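# Move desk box onto bookcase bottom shelf

## Task

Take the cardboard box that sits on the desk and set it on the lowest shelf of the bookcase so that it sits level and lies entirely within the rear half of that shelf. By the end, both blue foam blocks must also rest on that same shelf. The robot must not topple or be left leaning, or the task fails, and anything that stays put only because the robot is holding it does not count.

## Robot and tools

ROBOT. TidyBot++: a wheeled base (0.54 m long, 0.50 m wide, 0.38 m tall) on four driven casters, carrying one seven-joint arm with a two-finger gripper. The shoulder sits 0.12 m ahead of the base centre, 0.68 m off the floor. At the start the arm is folded with the hand aimed down; folded, the hand reaches up to 0.08 m beyond the base front and the elbow rises to 1.15 m. Cameras: base_camera (fixed on the base) and wrist_camera (looks along the hand). Segment lengths: upper arm 0.42 m, forearm 0.31 m, hand 0.31 m to the hand point.

FRAMES. Base frame: origin on the floor below the base centre, x forward, y left, z up. hand_pose is reported in it: the point between the finger pads; its z axis runs out along the fingers, its y axis is the closing direction. Odometry frame = base frame at the start. base_odometry counts wheel rotation, so slip shows up as travel and drift of a few cm and degrees builds up; heading is positive leftward, -3.142 to 3.142. base_tilt is in degrees, forward and right positive, with a fixed bias up to about 1 degree.

execute_actions. Argument actions: a list holding exactly one action, or empty (empty just reports state and images). Optional cameras: list of "base_camera", "wrist_camera" or "all"; omitted or null gives all, [] gives none. An action may contain:
- base: exactly one key, a relative offset from where the base last reported itself: translate_m (metres, forward +, -2 to 2), strafe_m (metres, left +, -2 to 2) or rotate_rad (radians, counter-clockwise from above +, -6.3 to 6.3).
- joints: absolute targets by name, radians: joint_1_rad (unbounded; + turns the arm clockwise from above, opposite to rotate_rad), joint_2_rad shoulder -2.249 to 2.249, joint_3_rad (unbounded), joint_4_rad elbow -2.579 to 2.579, joint_5_rad (unbounded), joint_6_rad wrist -2.099 to 2.099, joint_7_rad (unbounded; hand down, + is counter-clockwise from above, at 1.57 the fingers open left/right). Unbounded joints go the short way; turn far in steps under half a turn. gripper_pos 0 (open, pad gap about 85 mm) to 1 (closed, squeezing about 96-120 N per finger). Gap is about 85 x (1 - gripper_pos) mm.
- speeds: optional caps for this action only: translate_m and strafe_m 0.05 to 0.5 m/s, rotate_rad 0.1 to 1.57 rad/s (defaults are the maxima). A base move needing over 8.667 s is rejected; no action exceeds 15 s.
Base and joint motions start together. Unknown keys or out-of-range values reject the whole call with no motion. Omitted joints or base may keep pushing toward an earlier target.

ARM GEOMETRY. With joint_1_rad = 0, joint_3_rad = 3.14, joint_5_rad = 0 the arm stays in the base's x-z plane. Angles from vertical (forward +): upper arm = joint_2_rad, forearm = joint_2_rad - joint_4_rad, hand = that minus joint_6_rad. Hand reach forward of the shoulder = sum of length x sin(angle); height above it = sum of length x cos(angle). A downward hand can go no higher than about 0.94 m, and only near the base. Tolerances for done: ±0.039 for joints 1-4, ±0.056 for 5-7, ±0.03 for gripper.

OTHER TOOLS. wait(seconds 0 to 10): no new command, returns state and images. zoom_image(camera, region [x0, y0, x1, y1] in pixels from top-left, at most 504 x 504) magnifies the latest full image. read_manual(section "licences") only gives licence text. finished_scene(scene = current scene number) ends the scene irreversibly after the last command is held, and reports success; replying with no tool call ends everything.

RESULTS. base_status and joint_status: "done"; "off_target" (stopped short, may still push); "contact_stop" or "time_out" (target dropped, holds in place). Base "done" only means wheels turned as commanded; a blocked base can say "done" yet be short. "joint command not followed" with "cause:" means a self-collision check withheld the arm targets (gripper still moves); such targets may be retried later. on_its_own lists uncommanded motion. motor_effort is percent of maximum, peak in brackets, noisy. Gripper "done" at 1 means empty; "off_target" means something is held. "ARM HIT" means a hard hit on the base or itself. Motor temperatures line: one value per arm joint. If a stop is reported, later moving calls in the same reply are skipped.

ACCURACY. Friction leaves joints slightly off while reporting done; repeating a target does nothing. Correct by sending last command + (wanted - read). hand_pose can itself be 1-2 cm off; trust images. A held load makes the arm sag; never command a joint to its current reading while holding something.

AVOID. Driving while the arm is snagged above about 0.8 m can topple the robot; sideways force on a raised hand can lift wheels; retract the arm or back away to recover a lean. Nothing prevents the arm striking the base. Torque sensor over limit (joints 1-4: 104.5 N m, warning 56.7; joints 5-7: 51.3, warning 29.4) freezes the arm and gripper for 10 s. Motors warn at 60 °C (MOTOR HOT) and brake weakly at 75 °C (OVER-TEMPERATURE FAULT, keys say "limit_stop_at_motor_heat"; resend targets), so don't hold loads long. Avoid drops, slips, slams and hard pushes; loose objects may be nudged occasionally. The robot holds its last command while you think.

Each tool is called after ">>>" by a JSON object that holds its "name" and its "arguments", one argument or row to a line.

## Session

>>> {"name": "execute_actions", "arguments": {
  "actions": []
}}

Scene clock: 0.00 s.
Motor temperatures (°C, as the motors report them): [33 33 30 34 36 33 35]
base_odometry: x=+0.000 y=+0.000 heading=+0.000 (m, m, rad; odometry frame)
base_tilt: forward=+0.2 right=-0.1 (deg)
base_status: not commanded
joint_positions: joint_1_rad=+0.005 joint_2_rad=-0.395 joint_3_rad=+3.122 joint_4_rad=-2.518 joint_5_rad=-0.026 joint_6_rad=-0.880 joint_7_rad=+1.532 gripper_pos=+0.000
joint_status: not commanded
motor_effort: joint_1_rad=+1 joint_2_rad=-1 joint_3_rad=+1 joint_4_rad=+15 joint_5_rad=+0 joint_6_rad=-1 joint_7_rad=+0 (%)
hand_pose: x=+0.2675 y=+0.0088 z=+0.5969 quat_wxyz=(-0.008, +0.997, -0.020, +0.069) (m; base frame)
pictures: base_camera, wrist_camera
Images, in order (width x height): base_camera 644x364, wrist_camera 644x476.

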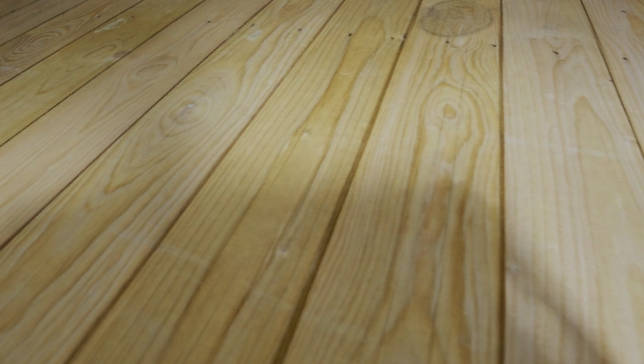

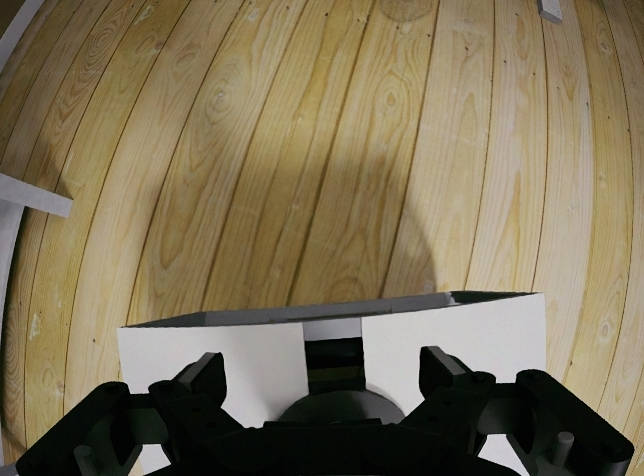

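>>> {"name": "execute_actions", "arguments": {
  "actions": [
    {"joints":{"joint_2_rad":-0.7,"joint_4_rad":-1.8,"joint_6_rad":-1.0,"joint_7_rad":1.57,"joint_1_rad":0}}
  ],
  "cameras": ["wrist_camera"]
}}

>>> {"name": "execute_actions", "arguments": {
  "actions": [
    {"joints":{"joint_1_rad":-1.4}}
  ],
  "cameras": ["wrist_camera"]
}}

>>> {"name": "execute_actions", "arguments": {
  "actions": [
    {"joints":{"joint_1_rad":1.4}}
  ],
  "cameras": ["wrist_camera"]
}}

Scene clock: 2.53 s.
Motor temperatures (°C, as the motors report them): [33 33 30 34 36 33 35]
base_odometry: x=+0.000 y=+0.000 heading=+0.000 (m, m, rad; odometry frame)
base_tilt: forward=+0.2 right=-0.1 (deg)
base_status: not commanded
joint_positions: joint_1_rad=+0.005 joint_2_rad=-0.691 joint_3_rad=+3.122 joint_4_rad=-1.809 joint_5_rad=-0.026 joint_6_rad=-0.977 joint_7_rad=+1.550 gripper_pos=+0.000
joint_status: all done
motor_effort: joint_1_rad=+2(0) joint_2_rad=+2(3) joint_3_rad=+1(2) joint_4_rad=+20(21) joint_5_rad=+0(0) joint_6_rad=+6(5) joint_7_rad=+0(0) (%)
hand_pose: x=+0.4026 y=+0.0147 z=+0.9880 quat_wxyz=(-0.015, +0.866, -0.003, +0.500) (m; base frame)
pictures: wrist_camera
Images, in order (width x height): wrist_camera 644x476.

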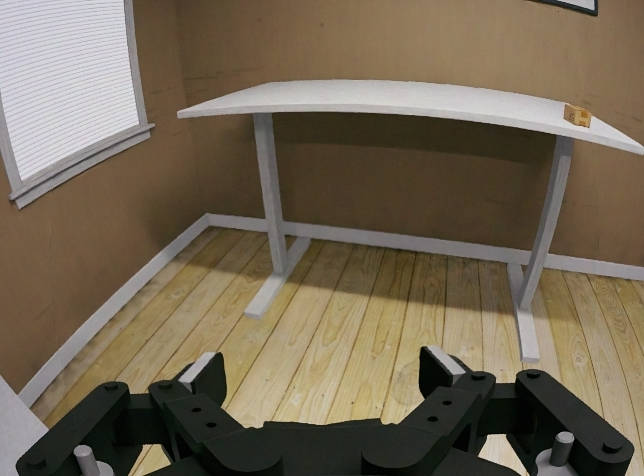

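Scene clock: 5.20 s.
Motor temperatures (°C, as the motors report them): [33 33 30 34 36 33 35]
base_odometry: x=+0.000 y=+0.000 heading=+0.000 (m, m, rad; odometry frame)
base_tilt: forward=+0.2 right=-0.1 (deg)
base_status: not commanded
joint_positions: joint_1_rad=-1.389 joint_2_rad=-0.691 joint_3_rad=+3.122 joint_4_rad=-1.809 joint_5_rad=-0.026 joint_6_rad=-0.977 joint_7_rad=+1.550 gripper_pos=+0.000
joint_status: all done
motor_effort: joint_1_rad=+2(3) joint_2_rad=+3(3) joint_3_rad=+2(2) joint_4_rad=+20(20) joint_5_rad=+0(0) joint_6_rad=+6(5) joint_7_rad=+0(0) (%)
hand_pose: x=+0.1545 y=+0.2818 z=+0.9880 quat_wxyz=(-0.332, +0.666, +0.554, +0.374) (m; base frame)
pictures: wrist_camera
Images, in order (width x height): wrist_camera 644x476.

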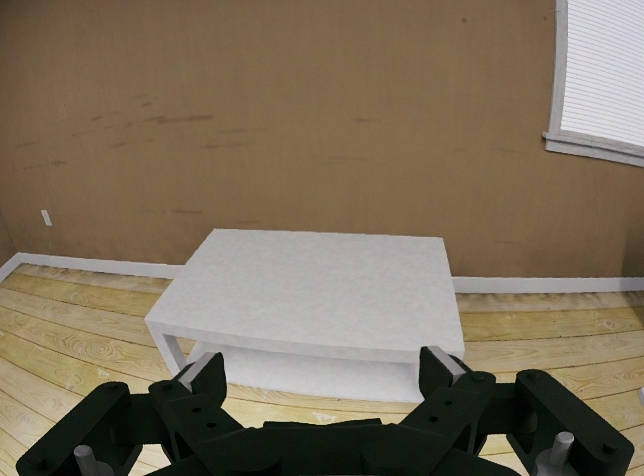

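Scene clock: 8.90 s.
Motor temperatures (°C, as the motors report them): [33 33 30 34 36 33 35]
base_odometry: x=+0.000 y=+0.000 heading=+0.000 (m, m, rad; odometry frame)
base_tilt: forward=+0.2 right=-0.1 (deg)
base_status: not commanded
joint_positions: joint_1_rad=+1.388 joint_2_rad=-0.691 joint_3_rad=+3.122 joint_4_rad=-1.809 joint_5_rad=-0.026 joint_6_rad=-0.977 joint_7_rad=+1.550 gripper_pos=+0.000
joint_status: all done
motor_effort: joint_1_rad=+1(1) joint_2_rad=+2(3) joint_3_rad=+2(2) joint_4_rad=+20(20) joint_5_rad=+0(0) joint_6_rad=+5(5) joint_7_rad=+0(0) (%)
hand_pose: x=+0.1863 y=-0.2759 z=+0.9880 quat_wxyz=(+0.307, +0.665, -0.554, +0.395) (m; base frame)
pictures: wrist_camera
Images, in order (width x height): wrist_camera 644x476.

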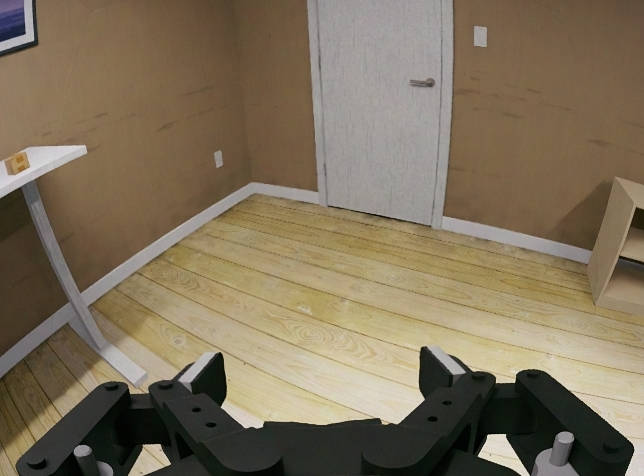

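>>> {"name": "execute_actions", "arguments": {
  "actions": [
    {"base":{"rotate_rad":-0.3},"joints":{"joint_1_rad":2.0}}
  ]
}}

>>> {"name": "execute_actions", "arguments": {
  "actions": [
    {"base":{"strafe_m":-0.55},"joints":{"joint_2_rad":-0.3,"joint_4_rad":-2.4,"joint_6_rad":0.1}}
  ]
}}

Scene clock: 11.07 s.
Motor temperatures (°C, as the motors report them): [33 33 30 34 36 33 35]
base_odometry: x=+0.000 y=+0.000 heading=-0.299 (m, m, rad; odometry frame)
base_tilt: forward=+0.2 right=-0.1 (deg)
base_status: done
joint_positions: joint_1_rad=+1.988 joint_2_rad=-0.692 joint_3_rad=+3.122 joint_4_rad=-1.809 joint_5_rad=-0.026 joint_6_rad=-0.977 joint_7_rad=+1.550 gripper_pos=+0.000
joint_status: all done
motor_effort: joint_1_rad=+1(3) joint_2_rad=+3(4) joint_3_rad=+1(2) joint_4_rad=+20(20) joint_5_rad=+0(1) joint_6_rad=+5(5) joint_7_rad=+0(0) (%)
hand_pose: x=+0.0188 y=-0.2656 z=+0.9879 quat_wxyz=(+0.410, +0.472, -0.726, +0.286) (m; base frame)
pictures: base_camera, wrist_camera
Images, in order (width x height): base_camera 644x364, wrist_camera 644x476.

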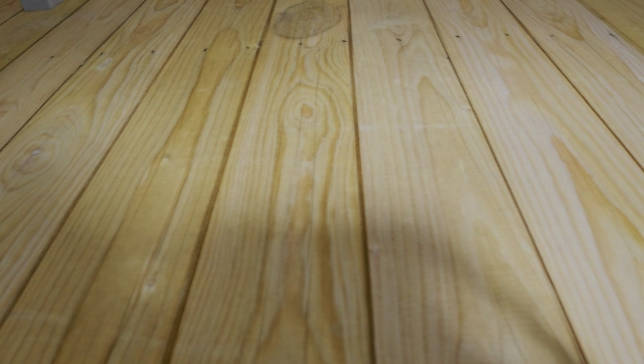

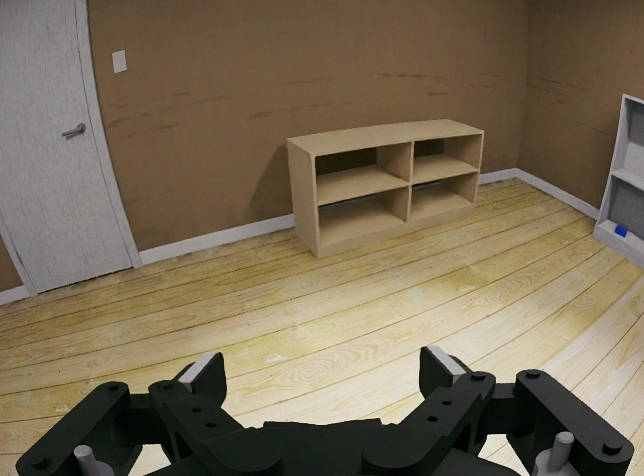

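Scene clock: 13.53 s.
Motor temperatures (°C, as the motors report them): [33 33 30 34 36 33 35]
base_odometry: x=-0.163 y=-0.525 heading=-0.300 (m, m, rad; odometry frame)
base_tilt: forward=+0.2 right=-0.1 (deg)
base_status: done
joint_positions: joint_1_rad=+1.988 joint_2_rad=-0.301 joint_3_rad=+3.122 joint_4_rad=-2.387 joint_5_rad=-0.026 joint_6_rad=+0.080 joint_7_rad=+1.550 gripper_pos=+0.000
joint_status: all done
motor_effort: joint_1_rad=+1(2) joint_2_rad=-8(11) joint_3_rad=+1(2) joint_4_rad=+20(21) joint_5_rad=+0(1) joint_6_rad=+6(6) joint_7_rad=+0(0) (%)
hand_pose: x=-0.0470 y=-0.3975 z=+0.7974 quat_wxyz=(+0.443, +0.451, -0.713, +0.305) (m; base frame)
pictures: base_camera, wrist_camera
Images, in order (width x height): base_camera 644x364, wrist_camera 644x476.

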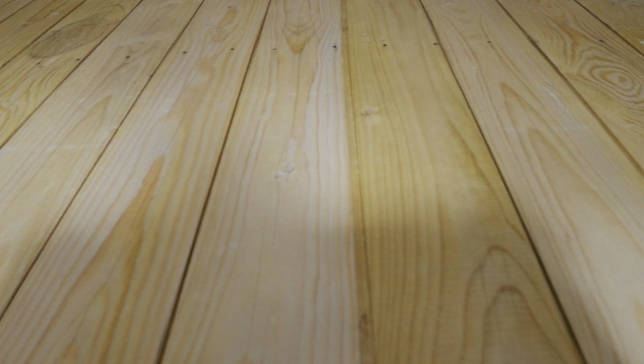

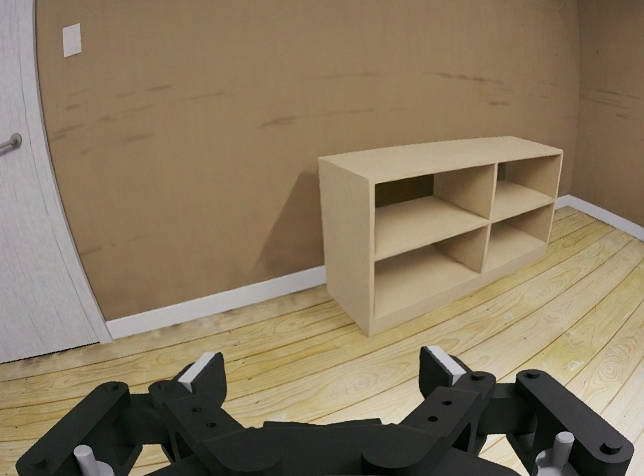

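Bookcase is behind the robot. First the box on the desk.

>>> {"name": "execute_actions", "arguments": {
  "actions": [
    {"joints":{"joint_1_rad":3.1}}
  ],
  "cameras": ["wrist_camera"]
}}

>>> {"name": "execute_actions", "arguments": {
  "actions": [
    {"joints":{"joint_1_rad":0.0,"joint_2_rad":-0.5,"joint_3_rad":3.16,"joint_4_rad":-1.0,"joint_5_rad":0.02,"joint_6_rad":-1.6,"joint_7_rad":1.59}}
  ]
}}

Scene clock: 16.23 s.
Motor temperatures (°C, as the motors report them): [33 33 30 34 36 33 35]
base_odometry: x=-0.163 y=-0.525 heading=-0.300 (m, m, rad; odometry frame)
base_tilt: forward=+0.2 right=-0.1 (deg)
base_status: not commanded
joint_positions: joint_1_rad=+3.089 joint_2_rad=-0.301 joint_3_rad=+3.122 joint_4_rad=-2.387 joint_5_rad=-0.026 joint_6_rad=+0.080 joint_7_rad=+1.550 gripper_pos=+0.000
joint_status: all done
motor_effort: joint_1_rad=+2(0) joint_2_rad=-9(9) joint_3_rad=+1(1) joint_4_rad=+19(19) joint_5_rad=+0(0) joint_6_rad=+5(6) joint_7_rad=+0(0) (%)
hand_pose: x=-0.3106 y=-0.0322 z=+0.7974 quat_wxyz=(+0.537, +0.011, -0.843, +0.028) (m; base frame)
pictures: wrist_camera
Images, in order (width x height): wrist_camera 644x476.

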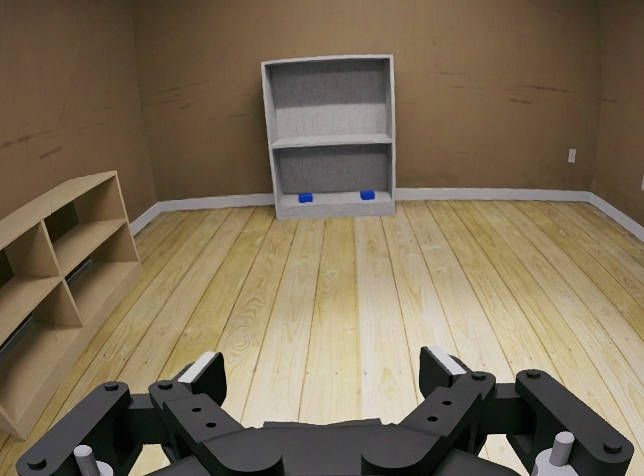

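Scene clock: 20.13 s.
Motor temperatures (°C, as the motors report them): [33 33 30 34 36 33 35]
base_odometry: x=-0.163 y=-0.525 heading=-0.300 (m, m, rad; odometry frame)
base_tilt: forward=+0.2 right=-0.1 (deg)
base_status: not commanded
joint_positions: joint_1_rad=+0.012 joint_2_rad=-0.488 joint_3_rad=+3.142 joint_4_rad=-1.013 joint_5_rad=-0.026 joint_6_rad=-1.578 joint_7_rad=+1.569 gripper_pos=+0.000
joint_status: all done
motor_effort: joint_1_rad=+2(2) joint_2_rad=+2(11) joint_3_rad=+1(2) joint_4_rad=+13(22) joint_5_rad=+0(1) joint_6_rad=+5(7) joint_7_rad=+0(0) (%)
hand_pose: x=+0.3477 y=+0.0064 z=+1.1677 quat_wxyz=(-0.008, +0.868, +0.000, +0.496) (m; base frame)
pictures: base_camera, wrist_camera
Images, in order (width x height): base_camera 644x364, wrist_camera 644x476.

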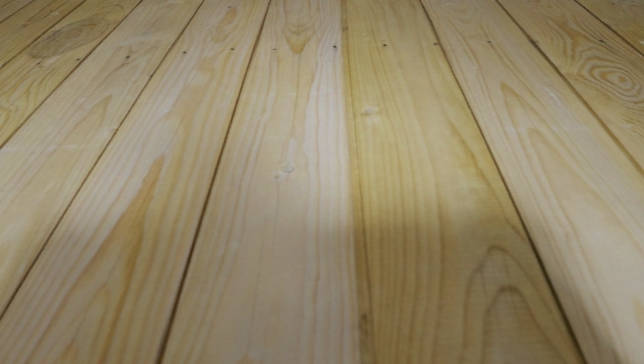

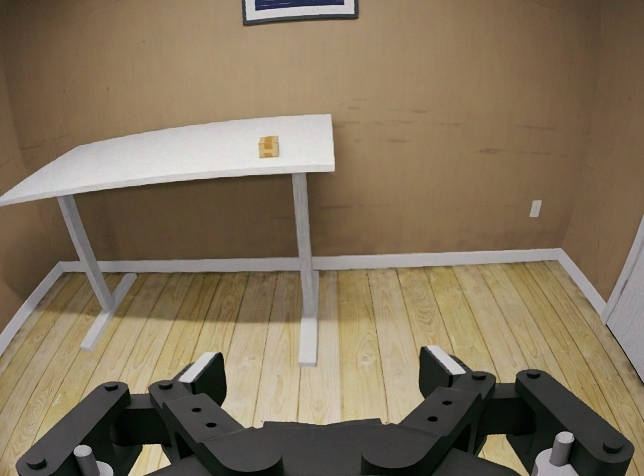

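>>> {"name": "execute_actions", "arguments": {
  "actions": [
    {"base":{"strafe_m":0.2},"joints":{"joint_5_rad":0.05}}
  ],
  "cameras": ["wrist_camera"]
}}

>>> {"name": "execute_actions", "arguments": {
  "actions": [
    {"base":{"translate_m":0.55}}
  ]
}}

Scene clock: 22.23 s.
Motor temperatures (°C, as the motors report them): [33 33 30 34 36 33 35]
base_odometry: x=-0.104 y=-0.334 heading=-0.301 (m, m, rad; odometry frame)
base_tilt: forward=+0.2 right=-0.1 (deg)
base_status: done
joint_positions: joint_1_rad=+0.012 joint_2_rad=-0.488 joint_3_rad=+3.150 joint_4_rad=-1.012 joint_5_rad=+0.009 joint_6_rad=-1.578 joint_7_rad=+1.570 gripper_pos=+0.000
joint_status: all done
motor_effort: joint_1_rad=+1(2) joint_2_rad=+3(4) joint_3_rad=+1(4) joint_4_rad=+13(14) joint_5_rad=+0(1) joint_6_rad=+5(5) joint_7_rad=+0(0) (%)
hand_pose: x=+0.3475 y=-0.0076 z=+1.1678 quat_wxyz=(+0.007, +0.868, -0.012, +0.497) (m; base frame)
pictures: wrist_camera
Images, in order (width x height): wrist_camera 644x476.

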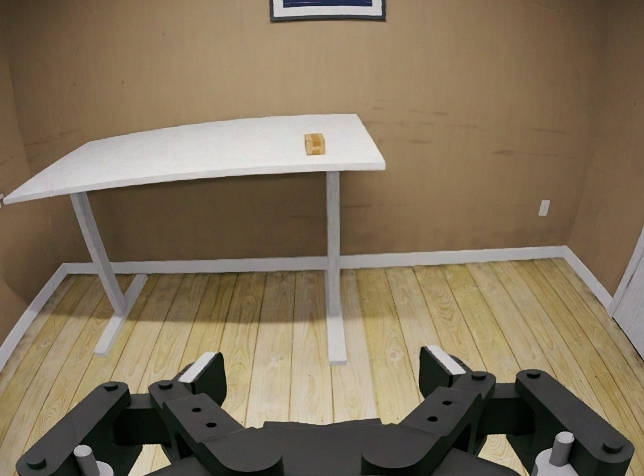

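Scene clock: 24.70 s.
Motor temperatures (°C, as the motors report them): [33 33 30 35 36 33 35]
base_odometry: x=+0.422 y=-0.497 heading=-0.301 (m, m, rad; odometry frame)
base_tilt: forward=+0.2 right=-0.1 (deg)
base_status: done
joint_positions: joint_1_rad=+0.012 joint_2_rad=-0.495 joint_3_rad=+3.150 joint_4_rad=-1.009 joint_5_rad=+0.009 joint_6_rad=-1.579 joint_7_rad=+1.570 gripper_pos=+0.000
joint_status: not commanded
motor_effort: joint_1_rad=+2(1) joint_2_rad=+4(6) joint_3_rad=+1(1) joint_4_rad=+13(14) joint_5_rad=+0(0) joint_6_rad=+6(6) joint_7_rad=+0(0) (%)
hand_pose: x=+0.3436 y=-0.0076 z=+1.1706 quat_wxyz=(+0.007, +0.866, -0.012, +0.501) (m; base frame)
pictures: base_camera, wrist_camera
Images, in order (width x height): base_camera 644x364, wrist_camera 644x476.

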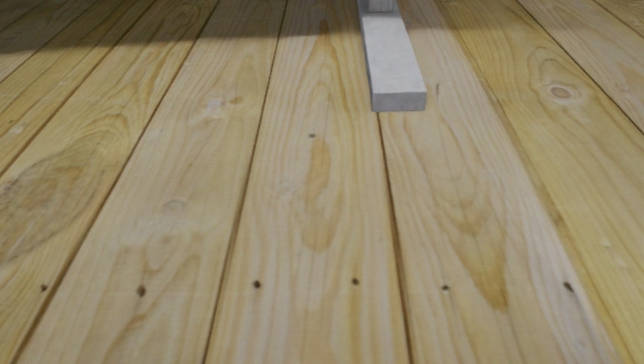

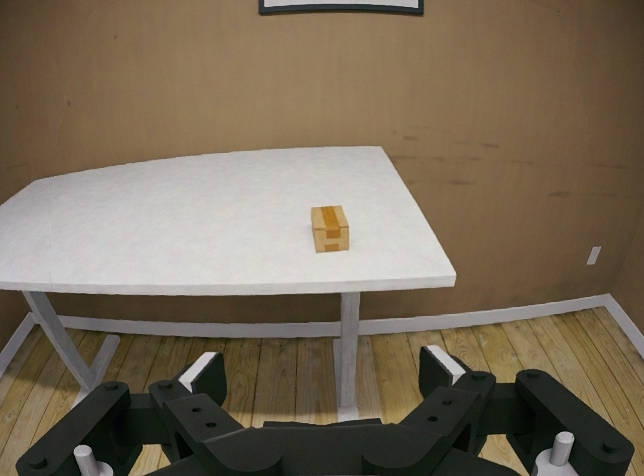

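>>> {"name": "execute_actions", "arguments": {
  "actions": [
    {"base":{"translate_m":-0.2},"joints":{"joint_2_rad":0.1,"joint_4_rad":-1.13,"joint_6_rad":-0.85}}
  ],
  "cameras": ["wrist_camera"]
}}

Scene clock: 27.57 s.
Motor temperatures (°C, as the motors report them): [33 33 30 35 36 33 35]
base_odometry: x=+0.231 y=-0.438 heading=-0.301 (m, m, rad; odometry frame)
base_tilt: forward=+0.2 right=-0.1 (deg)
base_status: done
joint_positions: joint_1_rad=+0.011 joint_2_rad=+0.105 joint_3_rad=+3.151 joint_4_rad=-1.123 joint_5_rad=+0.010 joint_6_rad=-0.872 joint_7_rad=+1.570 gripper_pos=+0.000
joint_status: all done
motor_effort: joint_1_rad=+1(1) joint_2_rad=-23(28) joint_3_rad=+1(3) joint_4_rad=+21(22) joint_5_rad=+0(1) joint_6_rad=+5(6) joint_7_rad=+0(0) (%)
hand_pose: x=+0.7280 y=-0.0129 z=+1.0484 quat_wxyz=(+0.010, +0.867, -0.008, +0.497) (m; base frame)
pictures: wrist_camera
Images, in order (width x height): wrist_camera 644x476.

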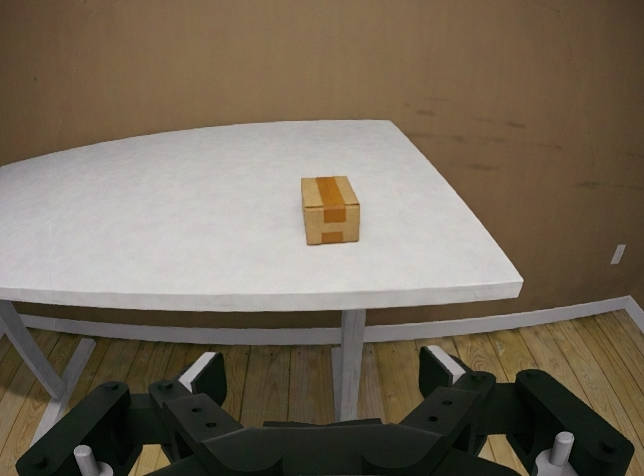

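>>> {"name": "execute_actions", "arguments": {
  "actions": [
    {"base":{"translate_m":0.12}}
  ]
}}

Scene clock: 29.13 s.
Motor temperatures (°C, as the motors report them): [33 33 30 35 36 33 35]
base_odometry: x=+0.345 y=-0.473 heading=-0.300 (m, m, rad; odometry frame)
base_tilt: forward=+0.2 right=-0.1 (deg)
base_status: done
joint_positions: joint_1_rad=+0.010 joint_2_rad=+0.106 joint_3_rad=+3.151 joint_4_rad=-1.124 joint_5_rad=+0.010 joint_6_rad=-0.870 joint_7_rad=+1.570 gripper_pos=+0.000
joint_status: not commanded
motor_effort: joint_1_rad=+2(3) joint_2_rad=-23(26) joint_3_rad=+1(2) joint_4_rad=+21(22) joint_5_rad=+0(0) joint_6_rad=+5(6) joint_7_rad=+0(0) (%)
hand_pose: x=+0.7284 y=-0.0124 z=+1.0487 quat_wxyz=(+0.010, +0.867, -0.008, +0.498) (m; base frame)
pictures: base_camera, wrist_camera
Images, in order (width x height): base_camera 644x364, wrist_camera 644x476.

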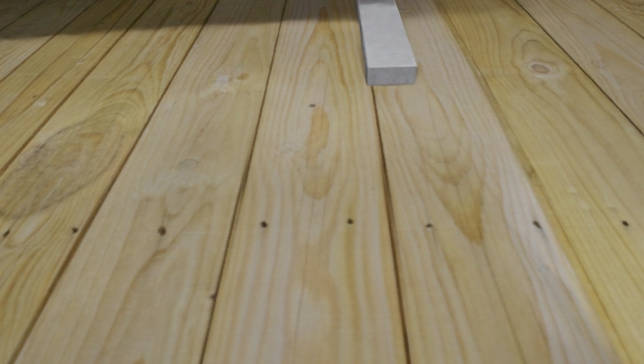

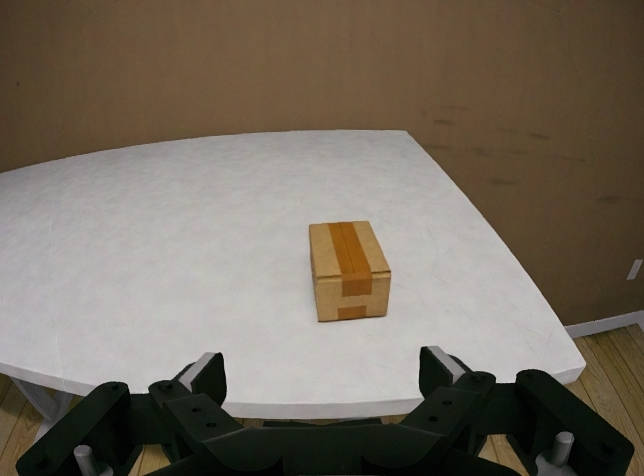

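>>> {"name": "execute_actions", "arguments": {
  "actions": [
    {"base":{"strafe_m":-0.1},"joints":{"joint_1_rad":-0.1,"joint_2_rad":0.19,"joint_6_rad":-0.76}}
  ],
  "cameras": ["wrist_camera"]
}}

Scene clock: 31.20 s.
Motor temperatures (°C, as the motors report them): [33 33 30 35 36 33 35]
base_odometry: x=+0.316 y=-0.569 heading=-0.300 (m, m, rad; odometry frame)
base_tilt: forward=+0.2 right=-0.1 (deg)
base_status: done
joint_positions: joint_1_rad=-0.094 joint_2_rad=+0.191 joint_3_rad=+3.155 joint_4_rad=-1.126 joint_5_rad=+0.010 joint_6_rad=-0.781 joint_7_rad=+1.570 gripper_pos=+0.000
joint_status: all done
motor_effort: joint_1_rad=+1(4) joint_2_rad=-26(28) joint_3_rad=+1(2) joint_4_rad=+21(22) joint_5_rad=+0(1) joint_6_rad=+6(7) joint_7_rad=+0(0) (%)
hand_pose: x=+0.7701 y=+0.0531 z=+1.0176 quat_wxyz=(-0.015, +0.866, +0.037, +0.498) (m; base frame)
pictures: wrist_camera
Images, in order (width x height): wrist_camera 644x476.

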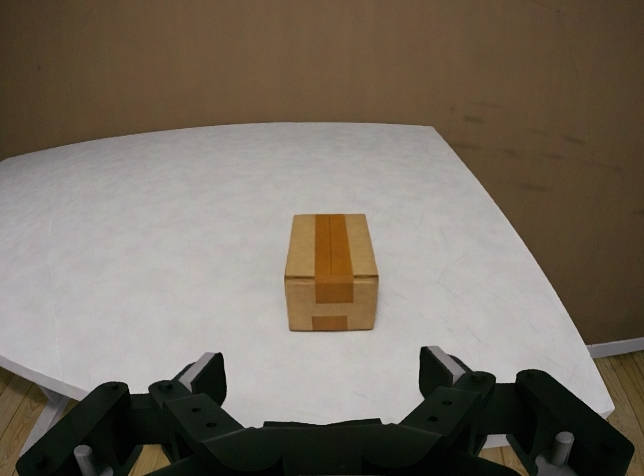

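>>> {"name": "execute_actions", "arguments": {
  "actions": [
    {"base":{"translate_m":0.06},"joints":{"joint_2_rad":0.21,"joint_6_rad":-0.74}}
  ],
  "cameras": ["wrist_camera"]
}}

Scene clock: 32.60 s.
Motor temperatures (°C, as the motors report them): [33 33 30 35 36 33 35]
base_odometry: x=+0.373 y=-0.587 heading=-0.300 (m, m, rad; odometry frame)
base_tilt: forward=+0.2 right=-0.1 (deg)
base_status: done
joint_positions: joint_1_rad=-0.094 joint_2_rad=+0.211 joint_3_rad=+3.155 joint_4_rad=-1.126 joint_5_rad=+0.010 joint_6_rad=-0.760 joint_7_rad=+1.570 gripper_pos=+0.000
joint_status: all done
motor_effort: joint_1_rad=+1(2) joint_2_rad=-27(29) joint_3_rad=+1(0) joint_4_rad=+21(23) joint_5_rad=+0(0) joint_6_rad=+5(5) joint_7_rad=+0(0) (%)
hand_pose: x=+0.7801 y=+0.0540 z=+1.0093 quat_wxyz=(-0.015, +0.866, +0.037, +0.498) (m; base frame)
pictures: wrist_camera
Images, in order (width x height): wrist_camera 644x476.

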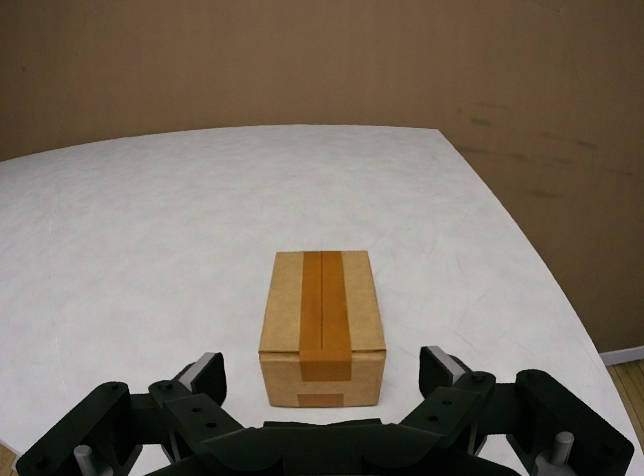

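>>> {"name": "execute_actions", "arguments": {
  "actions": [
    {"base":{"translate_m":0.02},"joints":{"joint_4_rad":-1.24,"joint_6_rad":-0.64,"joint_1_rad":-0.11}}
  ],
  "cameras": ["wrist_camera"]
}}

Scene clock: 34.00 s.
Motor temperatures (°C, as the motors report them): [33 33 30 35 36 33 35]
base_odometry: x=+0.393 y=-0.593 heading=-0.301 (m, m, rad; odometry frame)
base_tilt: forward=+0.2 right=-0.1 (deg)
base_status: done
joint_positions: joint_1_rad=-0.096 joint_2_rad=+0.211 joint_3_rad=+3.155 joint_4_rad=-1.235 joint_5_rad=+0.010 joint_6_rad=-0.663 joint_7_rad=+1.570 gripper_pos=+0.000
joint_status: all done
motor_effort: joint_1_rad=+1(3) joint_2_rad=-28(30) joint_3_rad=+1(0) joint_4_rad=+22(24) joint_5_rad=+0(0) joint_6_rad=+6(6) joint_7_rad=+0(0) (%)
hand_pose: x=+0.7840 y=+0.0557 z=+0.9733 quat_wxyz=(-0.015, +0.869, +0.038, +0.494) (m; base frame)
pictures: wrist_camera
Images, in order (width x height): wrist_camera 644x476.

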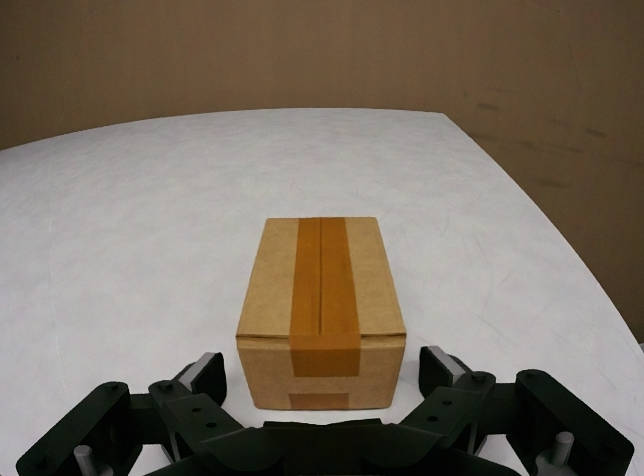

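>>> {"name": "execute_actions", "arguments": {
  "actions": [
    {"base":{"translate_m":0.035},"joints":{"joint_1_rad":-0.118}}
  ],
  "cameras": ["wrist_camera"]
}}

>>> {"name": "execute_actions", "arguments": {
  "actions": [
    {"joints":{"gripper_pos":1}}
  ],
  "cameras": ["wrist_camera"]
}}

>>> {"name": "execute_actions", "arguments": {
  "actions": [
    {"joints":{"joint_2_rad":0.1,"joint_4_rad":-1.2}}
  ],
  "cameras": ["wrist_camera"]
}}

Scene clock: 36.67 s.
Motor temperatures (°C, as the motors report them): [33 33 30 35 36 33 35]
base_odometry: x=+0.426 y=-0.604 heading=-0.301 (m, m, rad; odometry frame)
base_tilt: forward=+0.2 right=-0.1 (deg)
base_status: done
joint_positions: joint_1_rad=-0.105 joint_2_rad=+0.215 joint_3_rad=+3.155 joint_4_rad=-1.235 joint_5_rad=+0.010 joint_6_rad=-0.661 joint_7_rad=+1.570 gripper_pos=+0.000
joint_status: all done
motor_effort: joint_1_rad=+1(1) joint_2_rad=-26(31) joint_3_rad=+1(1) joint_4_rad=+21(22) joint_5_rad=+0(0) joint_6_rad=+6(7) joint_7_rad=+0(0) (%)
hand_pose: x=+0.7853 y=+0.0620 z=+0.9706 quat_wxyz=(-0.017, +0.869, +0.042, +0.493) (m; base frame)
pictures: wrist_camera
Images, in order (width x height): wrist_camera 644x476.

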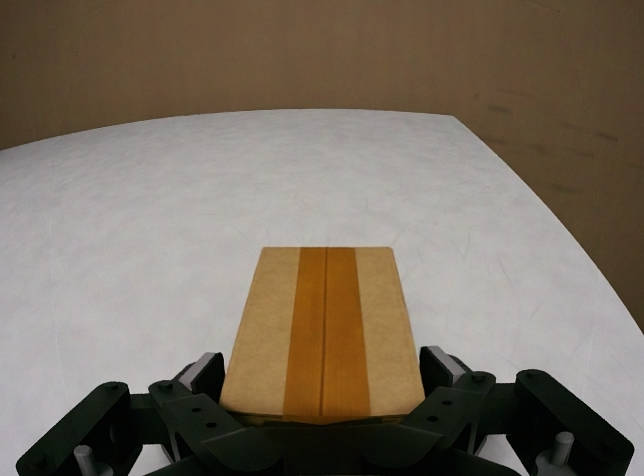

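Scene clock: 37.77 s.
Motor temperatures (°C, as the motors report them): [33 33 30 35 36 33 35]
base_odometry: x=+0.426 y=-0.604 heading=-0.301 (m, m, rad; odometry frame)
base_tilt: forward=+0.2 right=-0.1 (deg)
base_status: not commanded
joint_positions: joint_1_rad=-0.105 joint_2_rad=+0.215 joint_3_rad=+3.155 joint_4_rad=-1.235 joint_5_rad=+0.010 joint_6_rad=-0.659 joint_7_rad=+1.570 gripper_pos=+0.348
joint_status: gripper_pos off_target (ended at +0.348, target +1.000)
motor_effort: joint_1_rad=+1(1) joint_2_rad=-28(27) joint_3_rad=+0(0) joint_4_rad=+22(22) joint_5_rad=+0(1) joint_6_rad=+6(6) joint_7_rad=+0(0) (%)
hand_pose: x=+0.7855 y=+0.0620 z=+0.9712 quat_wxyz=(-0.017, +0.869, +0.042, +0.493) (m; base frame)
pictures: wrist_camera
Images, in order (width x height): wrist_camera 644x476.

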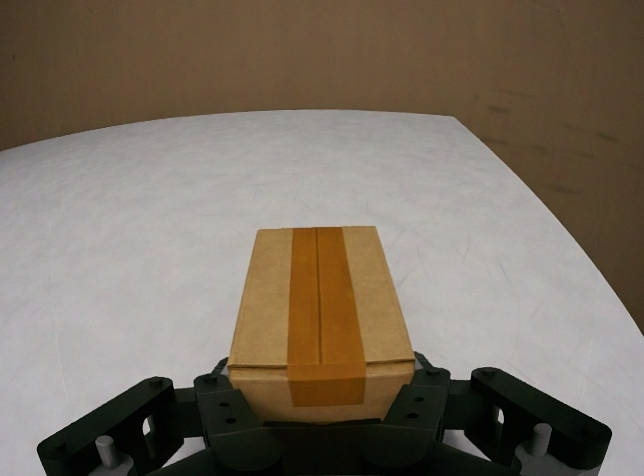

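Scene clock: 39.07 s.
Motor temperatures (°C, as the motors report them): [33 33 30 35 36 33 35]
base_odometry: x=+0.426 y=-0.604 heading=-0.301 (m, m, rad; odometry frame)
base_tilt: forward=+0.2 right=-0.1 (deg)
base_status: not commanded
joint_positions: joint_1_rad=-0.105 joint_2_rad=+0.102 joint_3_rad=+3.155 joint_4_rad=-1.209 joint_5_rad=+0.010 joint_6_rad=-0.659 joint_7_rad=+1.570 gripper_pos=+0.348
joint_status: all done
motor_effort: joint_1_rad=+1(2) joint_2_rad=-25(31) joint_3_rad=+1(1) joint_4_rad=+23(24) joint_5_rad=+0(0) joint_6_rad=+8(8) joint_7_rad=+0(0) (%)
hand_pose: x=+0.7498 y=+0.0583 z=+1.0600 quat_wxyz=(-0.020, +0.832, +0.040, +0.552) (m; base frame)
pictures: wrist_camera
Images, in order (width x height): wrist_camera 644x476.

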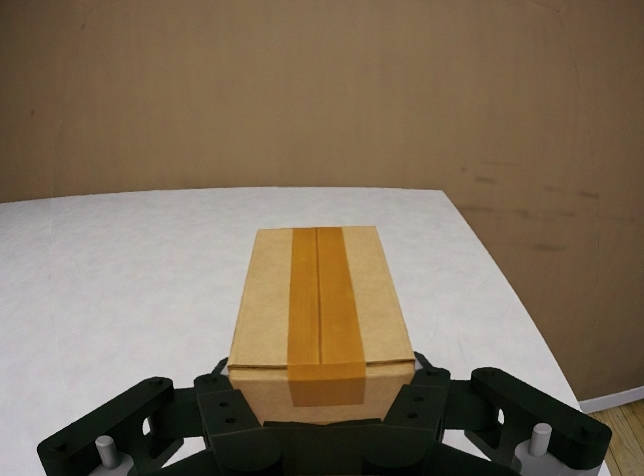

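>>> {"name": "execute_actions", "arguments": {
  "actions": [
    {"base":{"translate_m":-1.6}}
  ],
  "cameras": []
}}

>>> {"name": "execute_actions", "arguments": {
  "actions": [
    {"base":{"rotate_rad":3.12},"joints":{"joint_1_rad":0.0,"joint_2_rad":0.1,"joint_4_rad":-2.2,"joint_6_rad":0.2}}
  ]
}}

Scene clock: 44.07 s.
Motor temperatures (°C, as the motors report them): [33 33 30 35 36 33 35]
base_odometry: x=-1.102 y=-0.129 heading=-0.301 (m, m, rad; odometry frame)
base_tilt: forward=+0.2 right=-0.1 (deg)
base_status: done
joint_positions: joint_1_rad=-0.109 joint_2_rad=+0.105 joint_3_rad=+3.155 joint_4_rad=-1.209 joint_5_rad=+0.010 joint_6_rad=-0.659 joint_7_rad=+1.570 gripper_pos=+0.348
joint_status: not commanded
motor_effort: joint_1_rad=+2(3) joint_2_rad=-25(28) joint_3_rad=+1(2) joint_4_rad=+22(24) joint_5_rad=+0(0) joint_6_rad=+6(8) joint_7_rad=+0(0) (%)
hand_pose: x=+0.7510 y=+0.0605 z=+1.0578 quat_wxyz=(-0.021, +0.833, +0.041, +0.551) (m; base frame)
pictures: none
No camera images: the call's "cameras" was empty. Leave "cameras" out to get every camera's image.

Scene clock: 47.53 s.
Motor temperatures (°C, as the motors report them): [33 33 30 35 36 33 35]
base_odometry: x=-1.102 y=-0.129 heading=+2.818 (m, m, rad; odometry frame)
base_tilt: forward=+0.2 right=-0.1 (deg)
base_status: done
joint_positions: joint_1_rad=-0.011 joint_2_rad=+0.113 joint_3_rad=+3.159 joint_4_rad=-2.190 joint_5_rad=+0.010 joint_6_rad=+0.176 joint_7_rad=+1.570 gripper_pos=+0.348
joint_status: all done
motor_effort: joint_1_rad=+1(1) joint_2_rad=-21(28) joint_3_rad=+1(2) joint_4_rad=+18(22) joint_5_rad=+0(1) joint_6_rad=+6(7) joint_7_rad=+0(0) (%)
hand_pose: x=+0.6646 y=-0.0016 z=+0.7253 quat_wxyz=(+0.004, +0.874, +0.002, +0.486) (m; base frame)
pictures: base_camera, wrist_camera
Images, in order (width x height): base_camera 644x364, wrist_camera 644x476.

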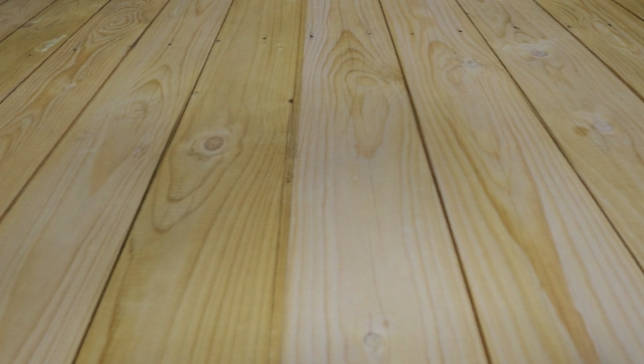

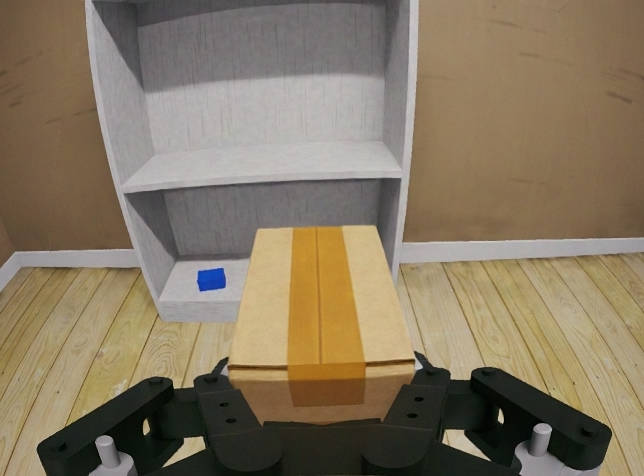

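>>> {"name": "execute_actions", "arguments": {
  "actions": [
    {"base":{"strafe_m":0.18},"joints":{"joint_2_rad":1.66,"joint_4_rad":-1.19,"joint_6_rad":0.79}}
  ]
}}

>>> {"name": "execute_actions", "arguments": {
  "actions": [
    {"base":{"translate_m":0.35}}
  ]
}}

Scene clock: 50.53 s.
Motor temperatures (°C, as the motors report them): [33 33 30 35 36 33 35]
base_odometry: x=-1.159 y=-0.300 heading=+2.819 (m, m, rad; odometry frame)
base_tilt: forward=+0.2 right=-0.1 (deg)
base_status: done
joint_positions: joint_1_rad=-0.006 joint_2_rad=+1.662 joint_3_rad=+3.159 joint_4_rad=-1.208 joint_5_rad=+0.010 joint_6_rad=+0.761 joint_7_rad=+1.570 gripper_pos=+0.348
joint_status: all done
motor_effort: joint_1_rad=+1(5) joint_2_rad=-43(47) joint_3_rad=+0(3) joint_4_rad=+10(18) joint_5_rad=+0(0) joint_6_rad=+6(7) joint_7_rad=+0(0) (%)
hand_pose: x=+0.8896 y=+0.0009 z=+0.1811 quat_wxyz=(+0.004, +0.870, +0.012, +0.494) (m; base frame)
pictures: base_camera, wrist_camera
Images, in order (width x height): base_camera 644x364, wrist_camera 644x476.

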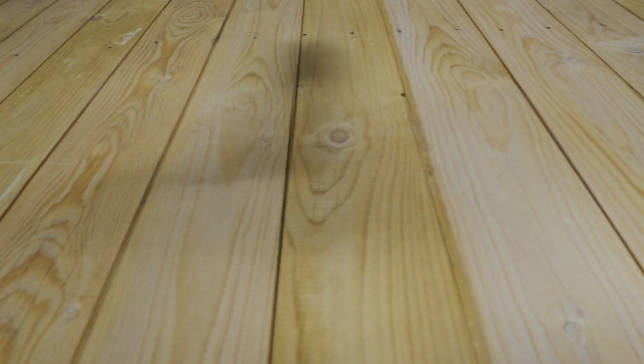

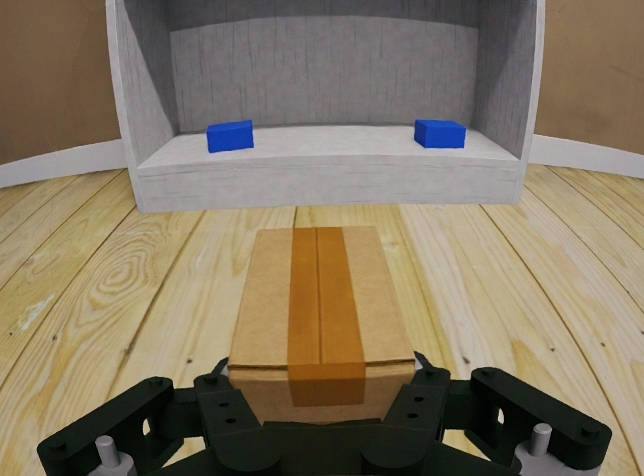

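Scene clock: 52.53 s.
Motor temperatures (°C, as the motors report them): [33 33 30 35 36 33 35]
base_odometry: x=-1.491 y=-0.190 heading=+2.820 (m, m, rad; odometry frame)
base_tilt: forward=+0.2 right=-0.1 (deg)
base_status: done
joint_positions: joint_1_rad=-0.006 joint_2_rad=+1.662 joint_3_rad=+3.159 joint_4_rad=-1.198 joint_5_rad=+0.010 joint_6_rad=+0.764 joint_7_rad=+1.570 gripper_pos=+0.348
joint_status: not commanded
motor_effort: joint_1_rad=+2(0) joint_2_rad=-43(45) joint_3_rad=+0(1) joint_4_rad=+10(11) joint_5_rad=+0(1) joint_6_rad=+6(7) joint_7_rad=+0(0) (%)
hand_pose: x=+0.8945 y=+0.0007 z=+0.1850 quat_wxyz=(+0.004, +0.866, +0.012, +0.499) (m; base frame)
pictures: base_camera, wrist_camera
Images, in order (width x height): base_camera 644x364, wrist_camera 644x476.

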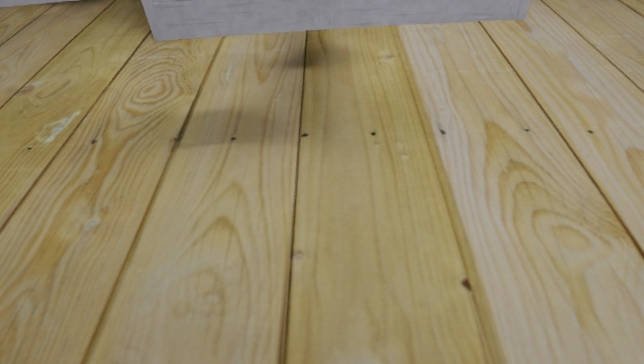

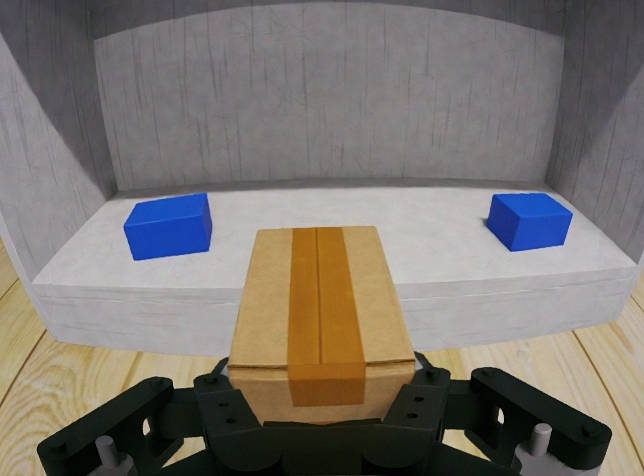

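>>> {"name": "execute_actions", "arguments": {
  "actions": [
    {"base":{"translate_m":0.22},"speeds":{"translate_m":0.2}}
  ]
}}

Scene clock: 54.63 s.
Motor temperatures (°C, as the motors report them): [33 34 30 35 36 33 35]
base_odometry: x=-1.700 y=-0.120 heading=+2.820 (m, m, rad; odometry frame)
base_tilt: forward=+0.2 right=-0.1 (deg)
base_status: done
joint_positions: joint_1_rad=-0.005 joint_2_rad=+1.663 joint_3_rad=+3.159 joint_4_rad=-1.197 joint_5_rad=+0.010 joint_6_rad=+0.764 joint_7_rad=+1.570 gripper_pos=+0.348
joint_status: not commanded
motor_effort: joint_1_rad=+1(5) joint_2_rad=-44(45) joint_3_rad=+0(1) joint_4_rad=+10(11) joint_5_rad=+0(1) joint_6_rad=+7(6) joint_7_rad=+0(0) (%)
hand_pose: x=+0.8945 y=+0.0005 z=+0.1846 quat_wxyz=(+0.004, +0.866, +0.012, +0.499) (m; base frame)
pictures: base_camera, wrist_camera
Images, in order (width x height): base_camera 644x364, wrist_camera 644x476.

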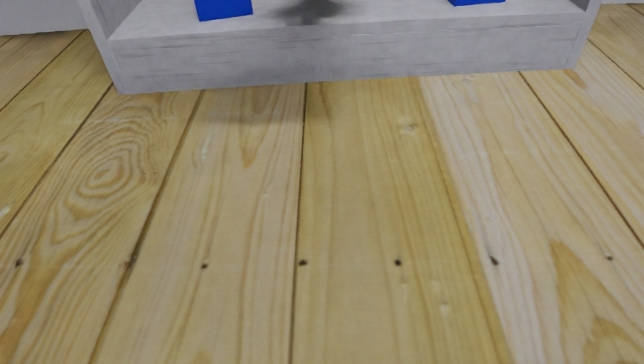

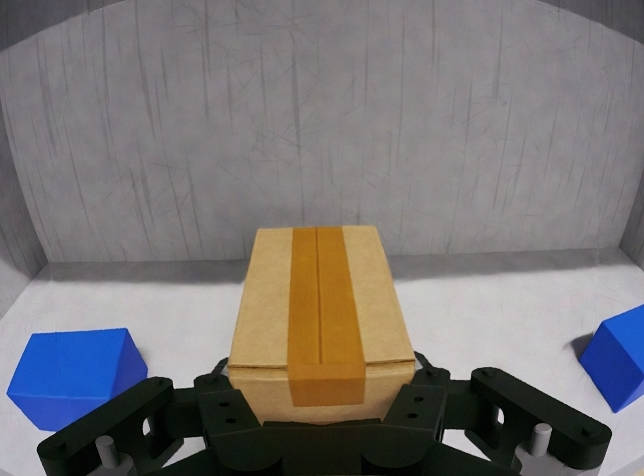

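>>> {"name": "execute_actions", "arguments": {
  "actions": [
    {"base":{"translate_m":0.12},"speeds":{"translate_m":0.1},"joints":{"joint_2_rad":1.71,"joint_6_rad":0.83}}
  ]
}}

Scene clock: 56.63 s.
Motor temperatures (°C, as the motors report them): [33 34 30 35 36 33 35]
base_odometry: x=-1.814 y=-0.083 heading=+2.821 (m, m, rad; odometry frame)
base_tilt: forward=+0.2 right=-0.1 (deg)
base_status: done
joint_positions: joint_1_rad=-0.005 joint_2_rad=+1.714 joint_3_rad=+3.159 joint_4_rad=-1.197 joint_5_rad=+0.010 joint_6_rad=+0.803 joint_7_rad=+1.570 gripper_pos=+0.348
joint_status: all done
motor_effort: joint_1_rad=+1(5) joint_2_rad=-43(44) joint_3_rad=+0(1) joint_4_rad=+9(11) joint_5_rad=+0(1) joint_6_rad=+6(7) joint_7_rad=+0(0) (%)
hand_pose: x=+0.8748 y=+0.0005 z=+0.1563 quat_wxyz=(+0.004, +0.869, +0.012, +0.494) (m; base frame)
pictures: base_camera, wrist_camera
Images, in order (width x height): base_camera 644x364, wrist_camera 644x476.

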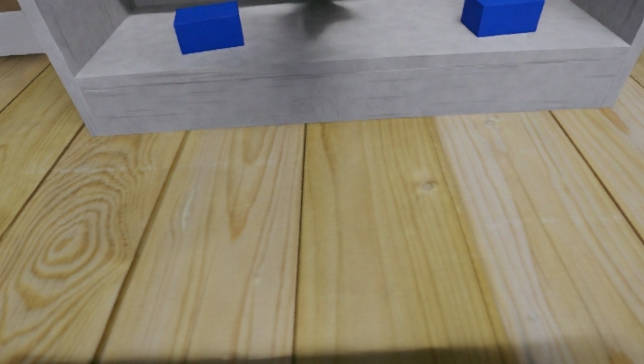

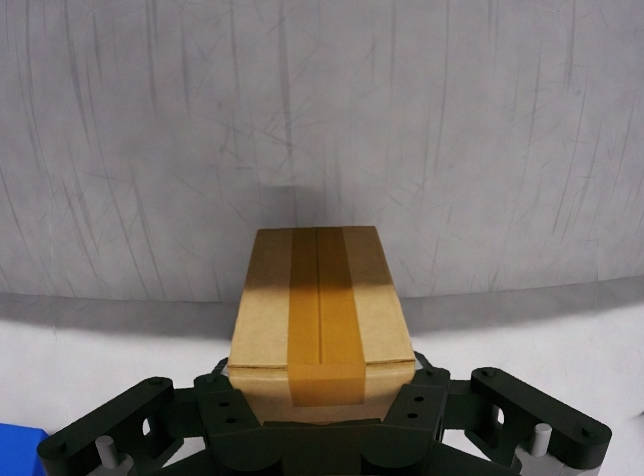

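>>> {"name": "execute_actions", "arguments": {
  "actions": [
    {"base":{"translate_m":0.045},"speeds":{"translate_m":0.1},"joints":{"joint_2_rad":1.76,"joint_6_rad":0.88}}
  ]
}}

Scene clock: 58.17 s.
Motor temperatures (°C, as the motors report them): [33 34 30 35 36 33 35]
base_odometry: x=-1.857 y=-0.068 heading=+2.821 (m, m, rad; odometry frame)
base_tilt: forward=+0.2 right=-0.1 (deg)
base_status: done
joint_positions: joint_1_rad=-0.005 joint_2_rad=+1.761 joint_3_rad=+3.159 joint_4_rad=-1.196 joint_5_rad=+0.010 joint_6_rad=+0.853 joint_7_rad=+1.570 gripper_pos=+0.348
joint_status: all done
motor_effort: joint_1_rad=+2(4) joint_2_rad=-41(45) joint_3_rad=+0(1) joint_4_rad=+8(10) joint_5_rad=+0(1) joint_6_rad=+6(7) joint_7_rad=+0(0) (%)
hand_pose: x=+0.8577 y=+0.0007 z=+0.1346 quat_wxyz=(+0.003, +0.868, +0.012, +0.496) (m; base frame)
pictures: base_camera, wrist_camera
Images, in order (width x height): base_camera 644x364, wrist_camera 644x476.

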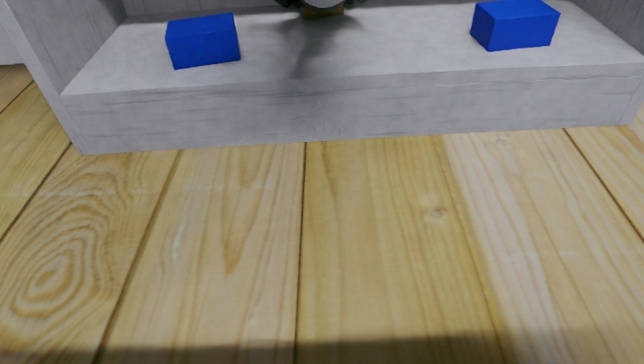

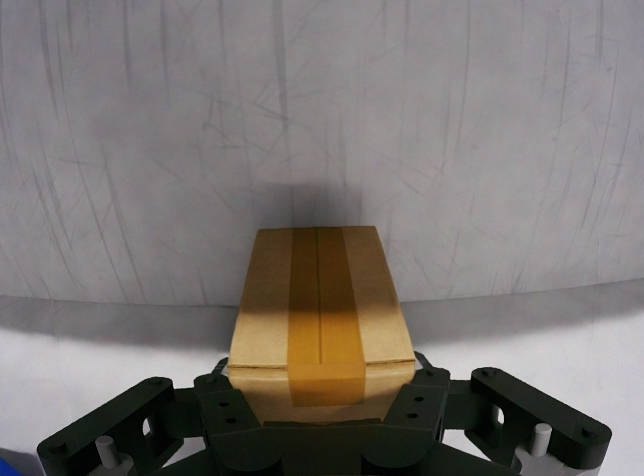

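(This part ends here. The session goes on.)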